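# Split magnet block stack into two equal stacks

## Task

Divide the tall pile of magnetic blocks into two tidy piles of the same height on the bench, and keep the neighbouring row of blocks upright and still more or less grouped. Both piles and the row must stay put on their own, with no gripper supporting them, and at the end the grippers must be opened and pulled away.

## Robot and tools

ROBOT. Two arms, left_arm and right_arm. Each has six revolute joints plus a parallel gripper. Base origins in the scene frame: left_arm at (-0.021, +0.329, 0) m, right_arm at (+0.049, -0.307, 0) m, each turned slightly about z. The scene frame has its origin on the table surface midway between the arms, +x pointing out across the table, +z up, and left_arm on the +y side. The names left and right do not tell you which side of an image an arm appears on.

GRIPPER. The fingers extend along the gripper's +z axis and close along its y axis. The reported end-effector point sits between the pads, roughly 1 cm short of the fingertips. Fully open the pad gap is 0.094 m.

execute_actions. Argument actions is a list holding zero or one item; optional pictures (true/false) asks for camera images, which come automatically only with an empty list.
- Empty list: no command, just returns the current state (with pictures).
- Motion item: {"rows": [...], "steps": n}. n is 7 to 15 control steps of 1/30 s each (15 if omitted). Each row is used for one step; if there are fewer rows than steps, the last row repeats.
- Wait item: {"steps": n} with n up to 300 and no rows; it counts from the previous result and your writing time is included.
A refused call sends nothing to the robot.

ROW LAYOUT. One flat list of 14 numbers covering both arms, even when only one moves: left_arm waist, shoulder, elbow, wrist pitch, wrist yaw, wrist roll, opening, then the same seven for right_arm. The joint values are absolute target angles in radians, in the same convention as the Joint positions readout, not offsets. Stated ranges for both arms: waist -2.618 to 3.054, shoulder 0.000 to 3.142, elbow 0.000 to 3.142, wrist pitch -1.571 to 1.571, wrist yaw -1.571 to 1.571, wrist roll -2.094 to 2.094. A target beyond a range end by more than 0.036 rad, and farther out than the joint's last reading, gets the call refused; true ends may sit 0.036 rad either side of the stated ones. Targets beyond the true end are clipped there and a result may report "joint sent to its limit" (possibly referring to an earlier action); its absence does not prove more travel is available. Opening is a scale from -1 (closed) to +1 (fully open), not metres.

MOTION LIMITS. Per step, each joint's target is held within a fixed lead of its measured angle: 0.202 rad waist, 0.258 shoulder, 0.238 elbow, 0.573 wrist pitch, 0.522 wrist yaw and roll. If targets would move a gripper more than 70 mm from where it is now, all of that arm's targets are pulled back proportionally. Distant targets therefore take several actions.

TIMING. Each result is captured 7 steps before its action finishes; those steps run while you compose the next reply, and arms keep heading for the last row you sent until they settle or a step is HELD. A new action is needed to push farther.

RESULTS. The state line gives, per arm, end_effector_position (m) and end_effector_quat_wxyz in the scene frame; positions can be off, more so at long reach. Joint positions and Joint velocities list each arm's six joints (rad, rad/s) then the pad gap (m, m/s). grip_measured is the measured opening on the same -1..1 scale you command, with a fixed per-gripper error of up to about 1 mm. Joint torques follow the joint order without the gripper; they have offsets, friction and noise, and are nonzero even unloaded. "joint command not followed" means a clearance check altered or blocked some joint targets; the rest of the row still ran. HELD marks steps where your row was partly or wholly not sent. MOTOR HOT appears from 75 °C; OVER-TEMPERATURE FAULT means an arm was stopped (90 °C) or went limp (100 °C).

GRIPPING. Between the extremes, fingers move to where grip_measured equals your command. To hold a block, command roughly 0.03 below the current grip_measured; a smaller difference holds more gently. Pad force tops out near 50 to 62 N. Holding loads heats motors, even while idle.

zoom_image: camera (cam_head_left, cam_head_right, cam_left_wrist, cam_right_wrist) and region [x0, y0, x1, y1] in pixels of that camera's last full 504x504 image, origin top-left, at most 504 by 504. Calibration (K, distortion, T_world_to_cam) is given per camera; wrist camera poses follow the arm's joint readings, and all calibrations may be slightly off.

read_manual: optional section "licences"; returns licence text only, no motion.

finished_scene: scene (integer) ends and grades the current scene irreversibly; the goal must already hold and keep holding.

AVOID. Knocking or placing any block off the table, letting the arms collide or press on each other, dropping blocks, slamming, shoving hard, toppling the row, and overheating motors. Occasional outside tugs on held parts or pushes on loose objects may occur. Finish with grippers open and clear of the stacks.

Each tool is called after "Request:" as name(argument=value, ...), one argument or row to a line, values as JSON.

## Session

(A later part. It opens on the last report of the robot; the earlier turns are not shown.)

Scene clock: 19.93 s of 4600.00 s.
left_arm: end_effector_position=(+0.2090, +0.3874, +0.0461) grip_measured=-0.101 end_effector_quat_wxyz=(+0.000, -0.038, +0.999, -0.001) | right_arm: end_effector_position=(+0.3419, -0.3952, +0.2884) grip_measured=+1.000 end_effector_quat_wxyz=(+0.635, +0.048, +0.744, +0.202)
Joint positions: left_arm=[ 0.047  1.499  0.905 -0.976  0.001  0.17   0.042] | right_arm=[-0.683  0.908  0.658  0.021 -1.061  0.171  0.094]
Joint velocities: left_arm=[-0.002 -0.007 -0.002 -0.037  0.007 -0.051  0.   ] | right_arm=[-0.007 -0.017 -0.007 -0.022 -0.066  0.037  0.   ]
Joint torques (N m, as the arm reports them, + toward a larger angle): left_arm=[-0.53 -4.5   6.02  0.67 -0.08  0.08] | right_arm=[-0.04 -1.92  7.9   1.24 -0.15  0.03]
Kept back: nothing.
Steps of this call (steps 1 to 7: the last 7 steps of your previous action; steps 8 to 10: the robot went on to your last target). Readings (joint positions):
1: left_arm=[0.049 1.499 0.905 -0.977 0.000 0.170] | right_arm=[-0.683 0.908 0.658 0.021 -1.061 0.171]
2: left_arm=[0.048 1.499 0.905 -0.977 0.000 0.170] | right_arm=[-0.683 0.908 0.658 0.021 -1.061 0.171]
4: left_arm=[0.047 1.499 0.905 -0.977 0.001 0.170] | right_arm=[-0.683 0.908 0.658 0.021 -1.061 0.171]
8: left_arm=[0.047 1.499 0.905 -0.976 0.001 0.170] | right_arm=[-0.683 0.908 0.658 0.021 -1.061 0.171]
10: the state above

Request:
execute_actions(
  actions=[
    {"rows": [
[0.041,1.499,0.916,-0.965,-0.008,0.174,-0.128,-0.683,0.908,0.658,0.021,-1.061,0.171,1],
[0.041,1.498,0.932,-0.975,-0.008,0.172,-0.132,-0.683,0.908,0.658,0.021,-1.061,0.171,1],
[0.041,1.497,0.943,-0.985,-0.008,0.170,-0.132,-0.683,0.908,0.658,0.021,-1.061,0.171,1],
[0.041,1.496,0.952,-0.996,-0.008,0.168,-0.132,-0.683,0.908,0.658,0.021,-1.061,0.171,1],
[0.041,1.496,0.961,-1.010,-0.008,0.166,-0.132,-0.683,0.908,0.658,0.021,-1.061,0.171,1],
[0.040,1.496,0.969,-1.024,-0.008,0.162,-0.132,-0.683,0.908,0.658,0.021,-1.061,0.171,1],
[0.037,1.496,0.977,-1.037,-0.008,0.155,-0.132,-0.683,0.908,0.658,0.021,-1.061,0.171,1],
[0.031,1.496,0.983,-1.048,-0.008,0.144,-0.132,-0.683,0.908,0.658,0.021,-1.061,0.171,1],
[0.020,1.496,0.987,-1.055,-0.008,0.129,-0.132,-0.683,0.908,0.658,0.021,-1.061,0.171,1],
[0.005,1.496,0.989,-1.059,-0.008,0.109,-0.132,-0.683,0.908,0.658,0.021,-1.061,0.171,1],
[-0.015,1.496,0.989,-1.058,-0.008,0.087,-0.132,-0.683,0.908,0.658,0.021,-1.061,0.171,1],
[-0.037,1.496,0.989,-1.053,-0.008,0.061,-0.132,-0.683,0.908,0.658,0.021,-1.061,0.171,1],
[-0.063,1.496,0.984,-1.045,-0.008,0.033,-0.132,-0.683,0.908,0.658,0.021,-1.061,0.171,1],
[-0.091,1.497,0.976,-1.038,-0.008,0.004,-0.132,-0.683,0.908,0.658,0.021,-1.061,0.171,1],
[-0.121,1.498,0.968,-1.030,-0.008,-0.028,-0.132,-0.683,0.908,0.658,0.021,-1.061,0.171,1]
], "steps": 15},
  ],
)

Request:
execute_actions(
  actions=[
    {"rows": [
[-0.152,1.499,0.961,-1.022,-0.008,-0.060,-0.132,-0.683,0.908,0.658,0.021,-1.061,0.171,1],
[-0.184,1.499,0.957,-1.015,-0.008,-0.091,-0.132,-0.683,0.908,0.658,0.021,-1.061,0.171,1],
[-0.215,1.500,0.954,-1.009,-0.008,-0.123,-0.132,-0.683,0.908,0.658,0.021,-1.061,0.171,1],
[-0.247,1.502,0.950,-1.002,-0.008,-0.152,-0.132,-0.683,0.908,0.658,0.021,-1.061,0.171,1],
[-0.276,1.504,0.945,-0.992,-0.008,-0.180,-0.132,-0.683,0.908,0.658,0.021,-1.061,0.171,1],
[-0.304,1.507,0.939,-0.979,-0.008,-0.206,-0.132,-0.683,0.908,0.658,0.021,-1.061,0.171,1],
[-0.330,1.510,0.932,-0.964,-0.008,-0.228,-0.132,-0.683,0.908,0.658,0.021,-1.061,0.171,1],
[-0.352,1.513,0.924,-0.948,-0.008,-0.248,-0.132,-0.683,0.908,0.658,0.021,-1.061,0.171,1],
[-0.372,1.517,0.915,-0.932,-0.008,-0.263,-0.132,-0.683,0.908,0.658,0.021,-1.061,0.171,1],
[-0.387,1.521,0.905,-0.914,-0.008,-0.274,-0.132,-0.683,0.908,0.658,0.021,-1.061,0.171,1],
[-0.398,1.526,0.895,-0.897,-0.008,-0.281,-0.132,-0.683,0.908,0.658,0.021,-1.061,0.171,1],
[-0.405,1.530,0.885,-0.879,-0.008,-0.284,-0.132,-0.683,0.908,0.658,0.021,-1.061,0.171,1],
[-0.407,1.535,0.874,-0.863,-0.008,-0.284,-0.132,-0.683,0.908,0.658,0.021,-1.061,0.171,1],
[-0.407,1.539,0.864,-0.847,-0.008,-0.284,-0.132,-0.683,0.908,0.658,0.021,-1.061,0.171,1],
[-0.407,1.543,0.855,-0.832,-0.008,-0.284,-0.132,-0.683,0.908,0.658,0.021,-1.061,0.171,1]
], "steps": 15},
  ],
  pictures=true,
)

Request:
execute_actions(
  actions=[
    {"rows": [
[-0.407,1.547,0.846,-0.819,-0.008,-0.284,-0.132,-0.683,0.908,0.658,0.021,-1.061,0.171,1],
[-0.407,1.550,0.837,-0.807,-0.008,-0.284,-0.132,-0.683,0.908,0.658,0.021,-1.061,0.171,1],
[-0.407,1.553,0.831,-0.798,-0.008,-0.284,-0.132,-0.683,0.908,0.658,0.021,-1.061,0.171,1],
[-0.407,1.556,0.825,-0.791,-0.008,-0.284,-0.132,-0.683,0.908,0.658,0.021,-1.061,0.171,1],
[-0.407,1.5575,0.821,-0.789,-0.008,-0.284,-0.132,-0.683,0.908,0.658,0.021,-1.061,0.171,1],
[-0.407,1.5587,0.818,-0.790,-0.008,-0.284,-0.132,-0.683,0.908,0.658,0.021,-1.061,0.171,1],
[-0.407,1.5596,0.816,-0.792,-0.008,-0.284,-0.132,-0.683,0.908,0.658,0.021,-1.061,0.171,1],
[-0.407,1.5603,0.8144,-0.794,-0.008,-0.284,-0.132,-0.683,0.908,0.658,0.021,-1.061,0.171,1],
[-0.407,1.5608,0.8133,-0.797,-0.008,-0.284,-0.132,-0.683,0.908,0.658,0.021,-1.061,0.171,1],
[-0.407,1.5612,0.8124,-0.803,-0.008,-0.284,-0.132,-0.683,0.908,0.658,0.021,-1.061,0.171,1],
[-0.407,1.5612,0.8124,-0.807,-0.008,-0.284,-0.132,-0.683,0.908,0.658,0.021,-1.061,0.171,1]
], "steps": 11},
  ],
)

Request:
execute_actions(
  actions=[
    {"steps": 11},
  ],
  pictures=true,
)

Scene clock: 28.60 s of 4600.00 s.
left_arm: end_effector_position=(+0.2099, +0.3878, +0.0526) grip_measured=-0.102 end_effector_quat_wxyz=(-0.002, -0.041, +0.999, -0.000) | right_arm: end_effector_position=(+0.3419, -0.3952, +0.2884) grip_measured=+1.000 end_effector_quat_wxyz=(+0.635, +0.048, +0.744, +0.202)
Joint positions: left_arm=[ 0.046  1.499  0.932 -1.009 -0.001  0.165  0.042] | right_arm=[-0.683  0.908  0.658  0.021 -1.061  0.171  0.094]
Joint velocities: left_arm=[-0.046  0.022  0.247 -0.286  0.037 -0.051 -0.   ] | right_arm=[-0.012 -0.007 -0.002 -0.037  0.022 -0.007  0.   ]
Joint torques (N m, as the arm reports them, + toward a larger angle): left_arm=[-1.09 -4.77  9.78  0.39 -0.02 -0.05] | right_arm=[-0.04 -1.93  7.85  1.23 -0.15  0.02]
Steps of this call (steps 1 to 15: the robot went on to your last target; steps 16 to 90: nothing new was sent; then 5.40 s passed at rest; steps 91 to 98: the first 8 steps of this action). Readings (joint positions):
91: left_arm=[0.047 1.499 0.905 -0.976 0.001 0.170] | right_arm=[-0.683 0.908 0.658 0.021 -1.061 0.171]
92: left_arm=[0.047 1.499 0.905 -0.976 0.001 0.170] | right_arm=[-0.683 0.908 0.658 0.021 -1.061 0.171]
94: left_arm=[0.047 1.499 0.907 -0.979 0.001 0.170] | right_arm=[-0.683 0.908 0.658 0.021 -1.061 0.171]
98: the state above

Scene clock: 29.10 s of 4600.00 s.
left_arm: end_effector_position=(+0.2218, +0.3047, +0.0539) grip_measured=-0.102 end_effector_quat_wxyz=(+0.005, -0.016, +1.000, +0.003) | right_arm: end_effector_position=(+0.3419, -0.3952, +0.2884) grip_measured=+1.000 end_effector_quat_wxyz=(+0.635, +0.048, +0.744, +0.202)
Joint positions: left_arm=[-0.307  1.505  0.943 -1.    -0.006 -0.139  0.042] | right_arm=[-0.683  0.908  0.658  0.021 -1.061  0.171  0.094]
Joint velocities: left_arm=[-0.755  0.09  -0.198  0.286  0.022 -0.681  0.   ] | right_arm=[-0.002  0.007 -0.002  0.051 -0.007  0.022  0.   ]
Joint torques (N m, as the arm reports them, + toward a larger angle): left_arm=[ 0.16 -4.48  5.8   0.47 -0.03 -0.03] | right_arm=[-0.01 -1.9   7.94  1.24 -0.15  0.02]
Steps of this call (steps 1 to 7: the last 7 steps of your previous action; steps 8 to 15: the first 8 steps of this action). Readings (joint positions):
8: left_arm=[-0.091 1.499 0.955 -1.029 -0.010 0.045] | right_arm=[-0.683 0.908 0.658 0.021 -1.061 0.171]
9: left_arm=[-0.122 1.499 0.955 -1.029 -0.010 0.020] | right_arm=[-0.683 0.908 0.658 0.021 -1.061 0.171]
11: left_arm=[-0.187 1.499 0.955 -1.027 -0.009 -0.033] | right_arm=[-0.683 0.908 0.658 0.021 -1.061 0.171]
15: the state above
camera_calibration (this result's frames):
cam_left_wrist: T_world_to_cam=[[0.260549, -0.965459, -0.00158596, 0.24503], [-0.568808, -0.154831, 0.807765, 0.142183], [-0.78011, -0.20956, -0.589503, 0.372817], [0, 0, 0, 1]] pos_world=[0.307871, 0.336708, 0.105315]
cam_right_wrist: T_world_to_cam=[[0.12338, -0.728116, -0.674259, -0.131961], [-0.684326, 0.429629, -0.589167, 0.620247], [0.718663, 0.534104, -0.445261, 0.194762], [0, 0, 0, 1]] pos_world=[0.300764, -0.466582, 0.363173]

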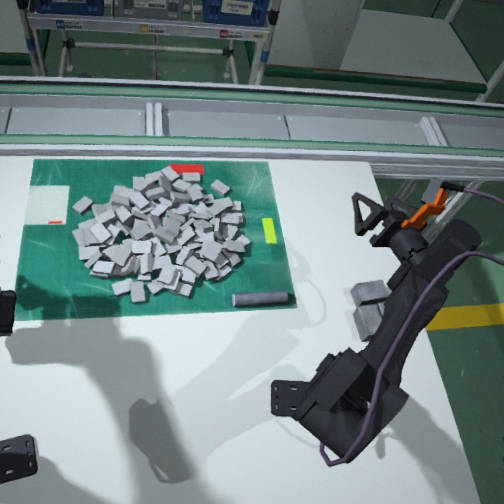

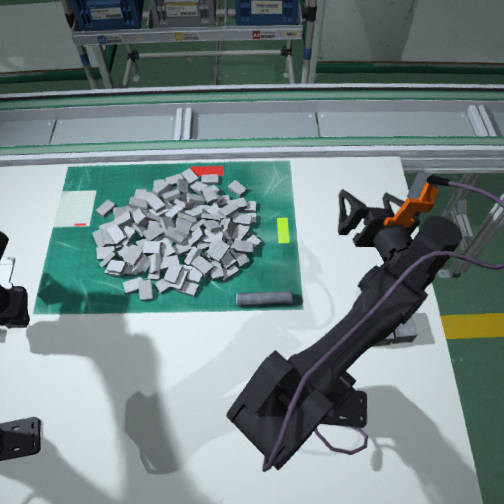

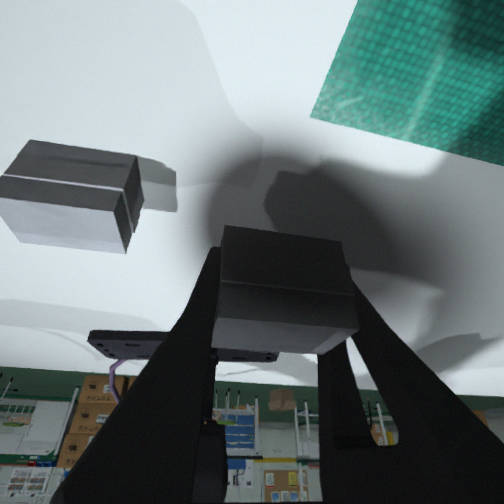

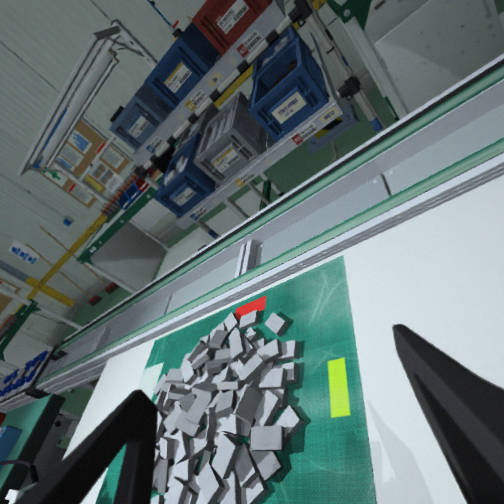

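Scene clock: 29.47 s of 4600.00 s.
left_arm: end_effector_position=(+0.2112, +0.2821, +0.0177) grip_measured=-0.102 end_effector_quat_wxyz=(-0.004, -0.031, +1.000, +0.002) | right_arm: end_effector_position=(+0.3419, -0.3952, +0.2884) grip_measured=+1.000 end_effector_quat_wxyz=(+0.635, +0.048, +0.744, +0.202)
Joint positions: left_arm=[-0.402  1.555  0.835 -0.86  -0.001 -0.264  0.042] | right_arm=[-0.683  0.908  0.658  0.021 -1.061  0.171  0.094]
Joint velocities: left_arm=[ 0.007  0.095 -0.227  0.286  0.037 -0.154  0.   ] | right_arm=[ 0.007 -0.002 -0.017 -0.022 -0.007  0.051  0.   ]
Joint torques (N m, as the arm reports them, + toward a larger angle): left_arm=[-0.41 -5.17  6.27  0.66 -0.07 -0.02] | right_arm=[-0.07 -1.96  7.86  1.24 -0.14  0.03]
Steps of this call (steps 1 to 7: the last 7 steps of your previous action; steps 8 to 11: the first 4 steps of this action). Readings (joint positions):
8: left_arm=[-0.402 1.543 0.861 -0.896 -0.001 -0.252] | right_arm=[-0.683 0.908 0.658 0.021 -1.061 0.171]
9: left_arm=[-0.402 1.548 0.852 -0.883 -0.001 -0.257] | right_arm=[-0.683 0.908 0.658 0.021 -1.061 0.171]
11: the state above

Scene clock: 29.83 s of 4600.00 s.
left_arm: end_effector_position=(+0.2121, +0.2820, +0.0128) grip_measured=-0.103 end_effector_quat_wxyz=(-0.001, -0.037, +0.999, +0.001) | right_arm: end_effector_position=(+0.3419, -0.3952, +0.2884) grip_measured=+1.000 end_effector_quat_wxyz=(+0.635, +0.048, +0.744, +0.202)
Joint positions: left_arm=[-0.402  1.562  0.82  -0.831 -0.001 -0.276  0.042] | right_arm=[-0.683  0.908  0.658  0.021 -1.061  0.171  0.094]
Joint velocities: left_arm=[ 0.002 -0.017  0.002  0.051 -0.037 -0.022 -0.001] | right_arm=[-0.007 -0.017 -0.017 -0.007  0.007 -0.11   0.   ]
Joint torques (N m, as the arm reports them, + toward a larger angle): left_arm=[-0.39 -4.89  5.43  0.69 -0.07 -0.09] | right_arm=[-0.02 -1.96  7.86  1.23 -0.15  0.02]
Kept back: nothing.
Steps of this call (steps 1 to 7: the last 7 steps of your previous action; steps 8 to 11: the robot went on to your last target). Readings (joint positions):
1: left_arm=[-0.402 1.558 0.829 -0.851 -0.001 -0.267] | right_arm=[-0.683 0.908 0.658 0.021 -1.061 0.171]
2: left_arm=[-0.402 1.560 0.824 -0.843 -0.001 -0.269] | right_arm=[-0.683 0.908 0.658 0.021 -1.061 0.171]
4: left_arm=[-0.402 1.562 0.820 -0.836 -0.001 -0.273] | right_arm=[-0.683 0.908 0.658 0.021 -1.061 0.171]
8: left_arm=[-0.402 1.562 0.820 -0.831 -0.001 -0.275] | right_arm=[-0.683 0.908 0.658 0.021 -1.061 0.171]
11: the state above
camera_calibration (this result's frames):
cam_left_wrist: T_world_to_cam=[[0.301149, -0.953576, -0.00147177, 0.213612], [-0.55143, -0.175406, 0.815572, 0.168434], [-0.777968, -0.244797, -0.578654, 0.34555], [0, 0, 0, 1]] pos_world=[0.297378, 0.317829, 0.0628981]
cam_right_wrist: T_world_to_cam=[[0.12338, -0.728116, -0.674259, -0.131961], [-0.684326, 0.429629, -0.589167, 0.620247], [0.718663, 0.534104, -0.445261, 0.194762], [0, 0, 0, 1]] pos_world=[0.300764, -0.466582, 0.363173]

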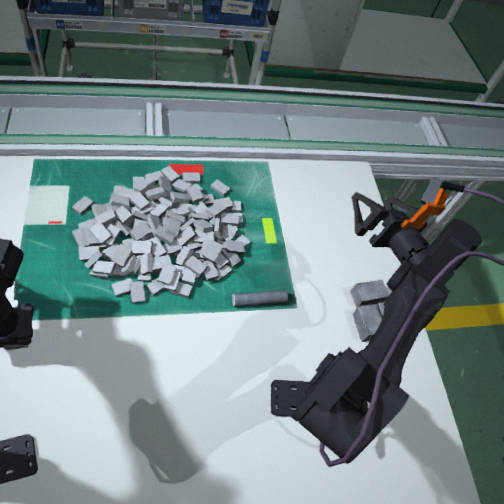

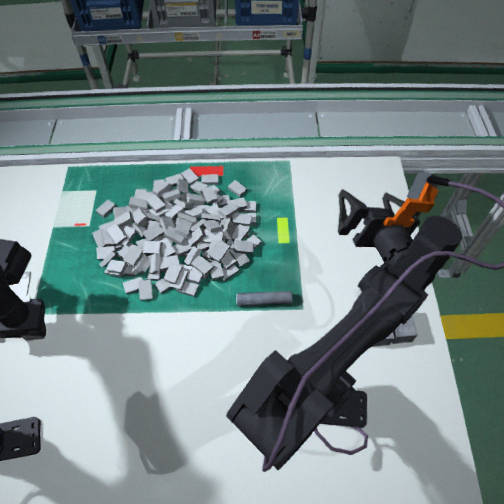

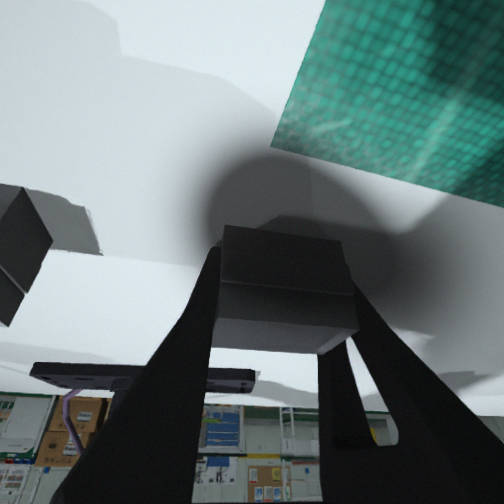

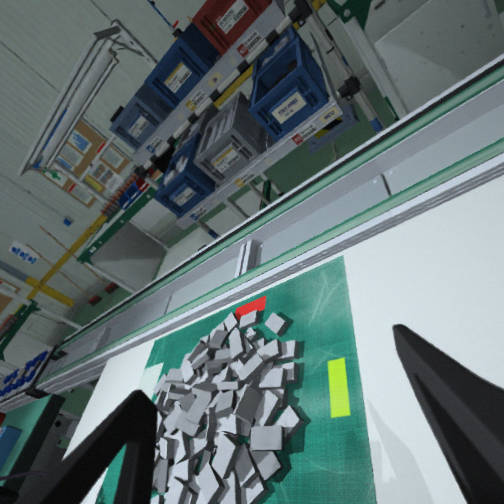

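Request:
execute_actions(
  actions=[
    {"rows": [
[-0.405,1.559,0.817,-0.814,-0.006,-0.280,-0.110,-0.683,0.908,0.658,0.021,-1.061,0.171,1],
[-0.403,1.557,0.822,-0.821,-0.004,-0.276,-0.075,-0.683,0.908,0.658,0.021,-1.061,0.171,1],
[-0.402,1.555,0.826,-0.827,-0.002,-0.272,-0.015,-0.683,0.908,0.658,0.021,-1.061,0.171,1],
[-0.402,1.555,0.826,-0.831,-0.001,-0.268,0.060,-0.683,0.908,0.658,0.021,-1.061,0.171,1],
[-0.402,1.555,0.826,-0.831,-0.001,-0.220,0.140,-0.683,0.908,0.658,0.021,-1.061,0.171,1],
[-0.402,1.555,0.826,-0.831,-0.001,-0.110,0.220,-0.683,0.908,0.658,0.021,-1.061,0.171,1],
[-0.402,1.555,0.826,-0.831,-0.001,0.045,0.290,-0.683,0.908,0.658,0.021,-1.061,0.171,1],
[-0.402,1.555,0.826,-0.831,-0.001,0.225,0.340,-0.683,0.908,0.658,0.021,-1.061,0.171,1],
[-0.402,1.555,0.826,-0.831,-0.001,0.395,0.360,-0.683,0.908,0.658,0.021,-1.061,0.171,1],
[-0.402,1.555,0.826,-0.831,-0.001,0.493,0.360,-0.683,0.908,0.658,0.021,-1.061,0.171,1],
[-0.402,1.555,0.826,-0.831,-0.001,0.591,0.360,-0.683,0.908,0.658,0.021,-1.061,0.171,1],
[-0.402,1.555,0.826,-0.831,-0.001,0.689,0.360,-0.683,0.908,0.658,0.021,-1.061,0.171,1],
[-0.402,1.555,0.826,-0.831,-0.001,0.787,0.360,-0.683,0.908,0.658,0.021,-1.061,0.171,1],
[-0.402,1.555,0.826,-0.831,-0.001,0.885,0.360,-0.683,0.908,0.658,0.021,-1.061,0.171,1],
[-0.402,1.555,0.826,-0.831,-0.001,0.983,0.360,-0.683,0.908,0.658,0.021,-1.061,0.171,1]
], "steps": 15},
  ],
)

Request:
execute_actions(
  actions=[
    {"rows": [
[-0.402,1.555,0.826,-0.831,-0.001,1.081,0.330,-0.683,0.908,0.658,0.021,-1.061,0.171,1],
[-0.402,1.555,0.826,-0.831,-0.001,1.179,0.280,-0.683,0.908,0.658,0.021,-1.061,0.171,1],
[-0.402,1.555,0.826,-0.831,-0.001,1.277,0.220,-0.683,0.908,0.658,0.021,-1.061,0.171,1],
[-0.402,1.555,0.826,-0.831,-0.001,1.375,0.150,-0.683,0.908,0.658,0.021,-1.061,0.171,1],
[-0.402,1.555,0.826,-0.831,-0.001,1.473,0.080,-0.683,0.908,0.658,0.021,-1.061,0.171,1],
[-0.402,1.555,0.826,-0.831,-0.001,1.485,0.010,-0.683,0.908,0.658,0.021,-1.061,0.171,1],
[-0.402,1.555,0.826,-0.831,-0.001,1.465,-0.060,-0.683,0.908,0.658,0.021,-1.061,0.171,1],
[-0.402,1.555,0.826,-0.831,-0.001,1.425,-0.125,-0.683,0.908,0.658,0.021,-1.061,0.171,1],
[-0.402,1.555,0.826,-0.831,-0.001,1.390,-0.180,-0.683,0.908,0.658,0.021,-1.061,0.171,1],
[-0.402,1.555,0.826,-0.831,-0.001,1.350,-0.225,-0.683,0.908,0.658,0.021,-1.061,0.171,1],
[-0.402,1.555,0.826,-0.831,-0.001,1.320,-0.260,-0.683,0.908,0.658,0.021,-1.061,0.171,1],
[-0.402,1.555,0.826,-0.831,-0.001,1.303,-0.288,-0.683,0.908,0.658,0.021,-1.061,0.171,1],
[-0.402,1.555,0.826,-0.831,-0.001,1.300,-0.312,-0.683,0.908,0.658,0.021,-1.061,0.171,1],
[-0.402,1.555,0.826,-0.831,-0.001,1.300,-0.333,-0.683,0.908,0.658,0.021,-1.061,0.171,1],
[-0.402,1.555,0.826,-0.831,-0.001,1.300,-0.352,-0.683,0.908,0.658,0.021,-1.061,0.171,1]
], "steps": 15},
  ],
)

Request:
execute_actions(
  actions=[
    {"rows": [
[-0.402,1.555,0.826,-0.831,-0.001,1.300,-0.370,-0.683,0.908,0.658,0.021,-1.061,0.171,1],
[-0.402,1.555,0.826,-0.831,-0.001,1.300,-0.387,-0.683,0.908,0.658,0.021,-1.061,0.171,1],
[-0.402,1.555,0.826,-0.831,-0.001,1.300,-0.403,-0.683,0.908,0.658,0.021,-1.061,0.171,1],
[-0.402,1.555,0.826,-0.831,-0.001,1.300,-0.418,-0.683,0.908,0.658,0.021,-1.061,0.171,1],
[-0.402,1.555,0.826,-0.831,-0.001,1.300,-0.432,-0.683,0.908,0.658,0.021,-1.061,0.171,1],
[-0.402,1.555,0.826,-0.831,-0.001,1.300,-0.445,-0.683,0.908,0.658,0.021,-1.061,0.171,1],
[-0.402,1.555,0.826,-0.831,-0.001,1.300,-0.456,-0.683,0.908,0.658,0.021,-1.061,0.171,1],
[-0.402,1.555,0.826,-0.831,-0.001,1.300,-0.465,-0.683,0.908,0.658,0.021,-1.061,0.171,1]
], "steps": 8},
  ],
)

Request:
execute_actions(
  actions=[
    {"steps": 10},
  ],
  pictures=true,
)

Scene clock: 37.07 s of 4600.00 s.
left_arm: end_effector_position=(+0.2121, +0.2820, +0.0128) grip_measured=+0.313 end_effector_quat_wxyz=(-0.001, +0.043, +0.999, +0.001) | right_arm: end_effector_position=(+0.3419, -0.3952, +0.2884) grip_measured=+1.000 end_effector_quat_wxyz=(+0.635, +0.048, +0.744, +0.202)
Joint positions: left_arm=[-0.402  1.562  0.82  -0.831 -0.001 -0.116  0.062] | right_arm=[-0.683  0.908  0.658  0.021 -1.061  0.171  0.094]
Joint velocities: left_arm=[ 0.007 -0.002  0.002 -0.007  0.037  2.278  0.049] | right_arm=[ 0.007 -0.007 -0.007 -0.022 -0.037  0.125  0.   ]
Joint torques (N m, as the arm reports them, + toward a larger angle): left_arm=[ 0.02 -5.36  6.64  0.44  0.    0.01] | right_arm=[-0.09 -1.92  7.92  1.22 -0.15  0.02]
Steps of this call (steps 1 to 30: the robot went on to your last target; steps 31 to 90: nothing new was sent; then 3.97 s passed at rest; steps 91 to 98: the first 8 steps of this action). Readings (joint positions):
91: left_arm=[-0.402 1.562 0.820 -0.831 -0.001 -0.277] | right_arm=[-0.683 0.908 0.658 0.021 -1.061 0.171]
92: left_arm=[-0.402 1.562 0.820 -0.831 -0.001 -0.277] | right_arm=[-0.683 0.908 0.658 0.021 -1.061 0.171]
94: left_arm=[-0.402 1.562 0.820 -0.831 -0.001 -0.276] | right_arm=[-0.683 0.908 0.658 0.021 -1.061 0.171]
98: the state above

Scene clock: 37.57 s of 4600.00 s.
left_arm: end_effector_position=(+0.2121, +0.2820, +0.0128) grip_measured=-0.093 end_effector_quat_wxyz=(-0.002, +0.665, +0.747, -0.000) | right_arm: end_effector_position=(+0.3419, -0.3952, +0.2884) grip_measured=+1.000 end_effector_quat_wxyz=(+0.635, +0.048, +0.744, +0.202)
Joint positions: left_arm=[-0.402  1.562  0.82  -0.831 -0.001  1.253  0.043] | right_arm=[-0.683  0.908  0.658  0.021 -1.061  0.171  0.094]
Joint velocities: left_arm=[ 0.007  0.002 -0.007  0.007 -0.007  1.179 -0.059] | right_arm=[ 0.007 -0.012 -0.007  0.022 -0.066  0.037  0.   ]
Joint torques (N m, as the arm reports them, + toward a larger angle): left_arm=[ 0.01 -5.31  6.61  0.44  0.02  0.04] | right_arm=[-0.01 -1.88  7.92  1.24 -0.15  0.02]
Steps of this call (steps 1 to 7: the last 7 steps of your previous action; steps 8 to 15: the first 8 steps of this action). Readings (joint positions):
8: left_arm=[-0.402 1.562 0.820 -0.831 -0.001 0.667] | right_arm=[-0.683 0.908 0.658 0.021 -1.061 0.171]
9: left_arm=[-0.402 1.562 0.820 -0.831 -0.001 0.765] | right_arm=[-0.683 0.908 0.658 0.021 -1.061 0.171]
11: left_arm=[-0.402 1.562 0.820 -0.831 -0.001 0.962] | right_arm=[-0.683 0.908 0.658 0.021 -1.061 0.171]
15: the state above

Scene clock: 37.83 s of 4600.00 s.
left_arm: end_effector_position=(+0.2124, +0.2824, +0.0128) grip_measured=-0.359 end_effector_quat_wxyz=(-0.002, +0.683, +0.731, +0.001) | right_arm: end_effector_position=(+0.3419, -0.3952, +0.2884) grip_measured=+1.000 end_effector_quat_wxyz=(+0.635, +0.048, +0.744, +0.202)
Joint positions: left_arm=[-0.402  1.562  0.82  -0.83  -0.004  1.301  0.03 ] | right_arm=[-0.683  0.908  0.658  0.021 -1.061  0.171  0.094]
Joint velocities: left_arm=[ 0.002  0.012  0.012  0.022 -0.081 -0.081 -0.017] | right_arm=[ 0.007 -0.012 -0.017  0.022 -0.022  0.022  0.   ]
Joint torques (N m, as the arm reports them, + toward a larger angle): left_arm=[ 0.06 -5.45  6.7   0.4   0.04  0.02] | right_arm=[-0.04 -1.95  7.89  1.23 -0.15  0.02]
Steps of this call (steps 1 to 7: the last 7 steps of your previous action; step 8: the first step of this action). Readings (joint positions):
8: the state above

Scene clock: 38.17 s of 4600.00 s.
left_arm: end_effector_position=(+0.2126, +0.2825, +0.0128) grip_measured=-0.436 end_effector_quat_wxyz=(-0.002, +0.683, +0.731, +0.002) | right_arm: end_effector_position=(+0.3419, -0.3952, +0.2884) grip_measured=+1.000 end_effector_quat_wxyz=(+0.635, +0.048, +0.744, +0.202)
Joint positions: left_arm=[-0.402  1.562  0.82  -0.83  -0.005  1.301  0.026] | right_arm=[-0.683  0.908  0.658  0.021 -1.061  0.171  0.094]
Joint velocities: left_arm=[-0.007 -0.007 -0.012 -0.022 -0.007  0.007  0.   ] | right_arm=[-0.007  0.012  0.002  0.007 -0.007 -0.022  0.   ]
Joint torques (N m, as the arm reports them, + toward a larger angle): left_arm=[-0.01 -5.35  6.66  0.42  0.06  0.  ] | right_arm=[-0.06 -1.94  7.86  1.24 -0.15  0.01]
Kept back: nothing.
Steps of this call (steps 1 to 7: the last 7 steps of your previous action; steps 8 to 10: the robot went on to your last target). Readings (joint positions):
1: left_arm=[-0.402 1.562 0.820 -0.830 -0.004 1.301] | right_arm=[-0.683 0.908 0.658 0.021 -1.061 0.171]
2: left_arm=[-0.402 1.562 0.820 -0.830 -0.004 1.301] | right_arm=[-0.683 0.908 0.658 0.021 -1.061 0.171]
4: left_arm=[-0.402 1.562 0.820 -0.830 -0.005 1.301] | right_arm=[-0.683 0.908 0.658 0.021 -1.061 0.171]
8: left_arm=[-0.402 1.562 0.820 -0.830 -0.005 1.301] | right_arm=[-0.683 0.908 0.658 0.021 -1.061 0.171]
10: the state above
camera_calibration (this result's frames):
cam_left_wrist: T_world_to_cam=[[-0.955433, -0.295209, -0.000181303, 0.295091], [-0.170279, 0.550601, 0.817217, -0.117356], [-0.24115, 0.780827, -0.57633, -0.0578373], [0, 0, 0, 1]] pos_world=[0.248009, 0.196891, 0.0626252]
cam_right_wrist: T_world_to_cam=[[0.12338, -0.728116, -0.674259, -0.131961], [-0.684326, 0.429629, -0.589167, 0.620247], [0.718663, 0.534104, -0.445261, 0.194762], [0, 0, 0, 1]] pos_world=[0.300764, -0.466582, 0.363173]

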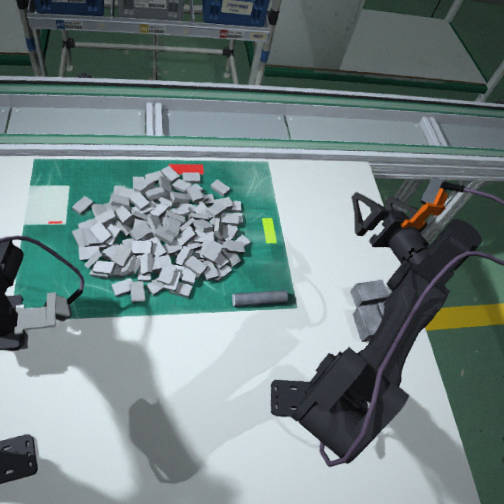

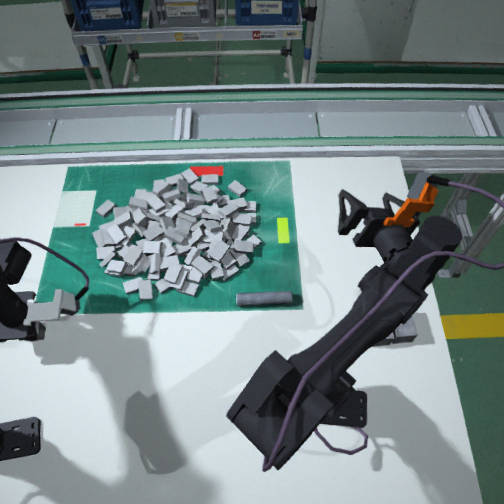

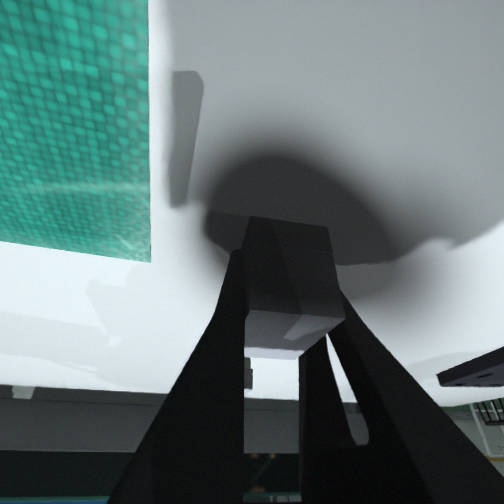

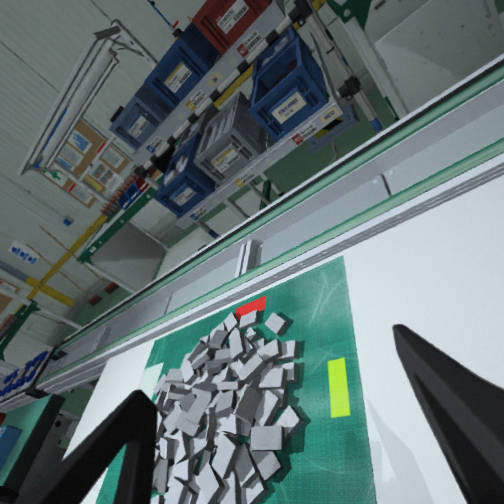

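Request:
zoom_image(
  camera="cam_left_wrist",
  region=[200, 290, 360, 420],
)

Region (200, 290, 360, 420) of cam_left_wrist's 504x504 image, scaled by 3.150, with more detail than that image has; it fills the top 410 rows of this view, and the rest is white.

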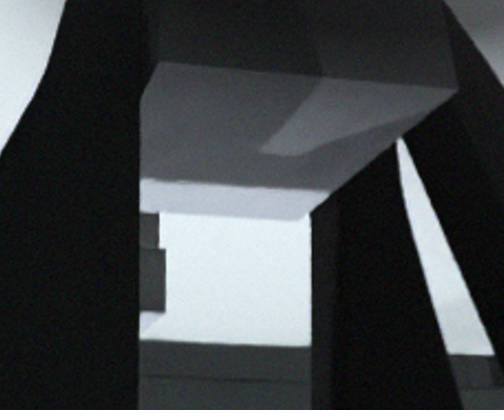

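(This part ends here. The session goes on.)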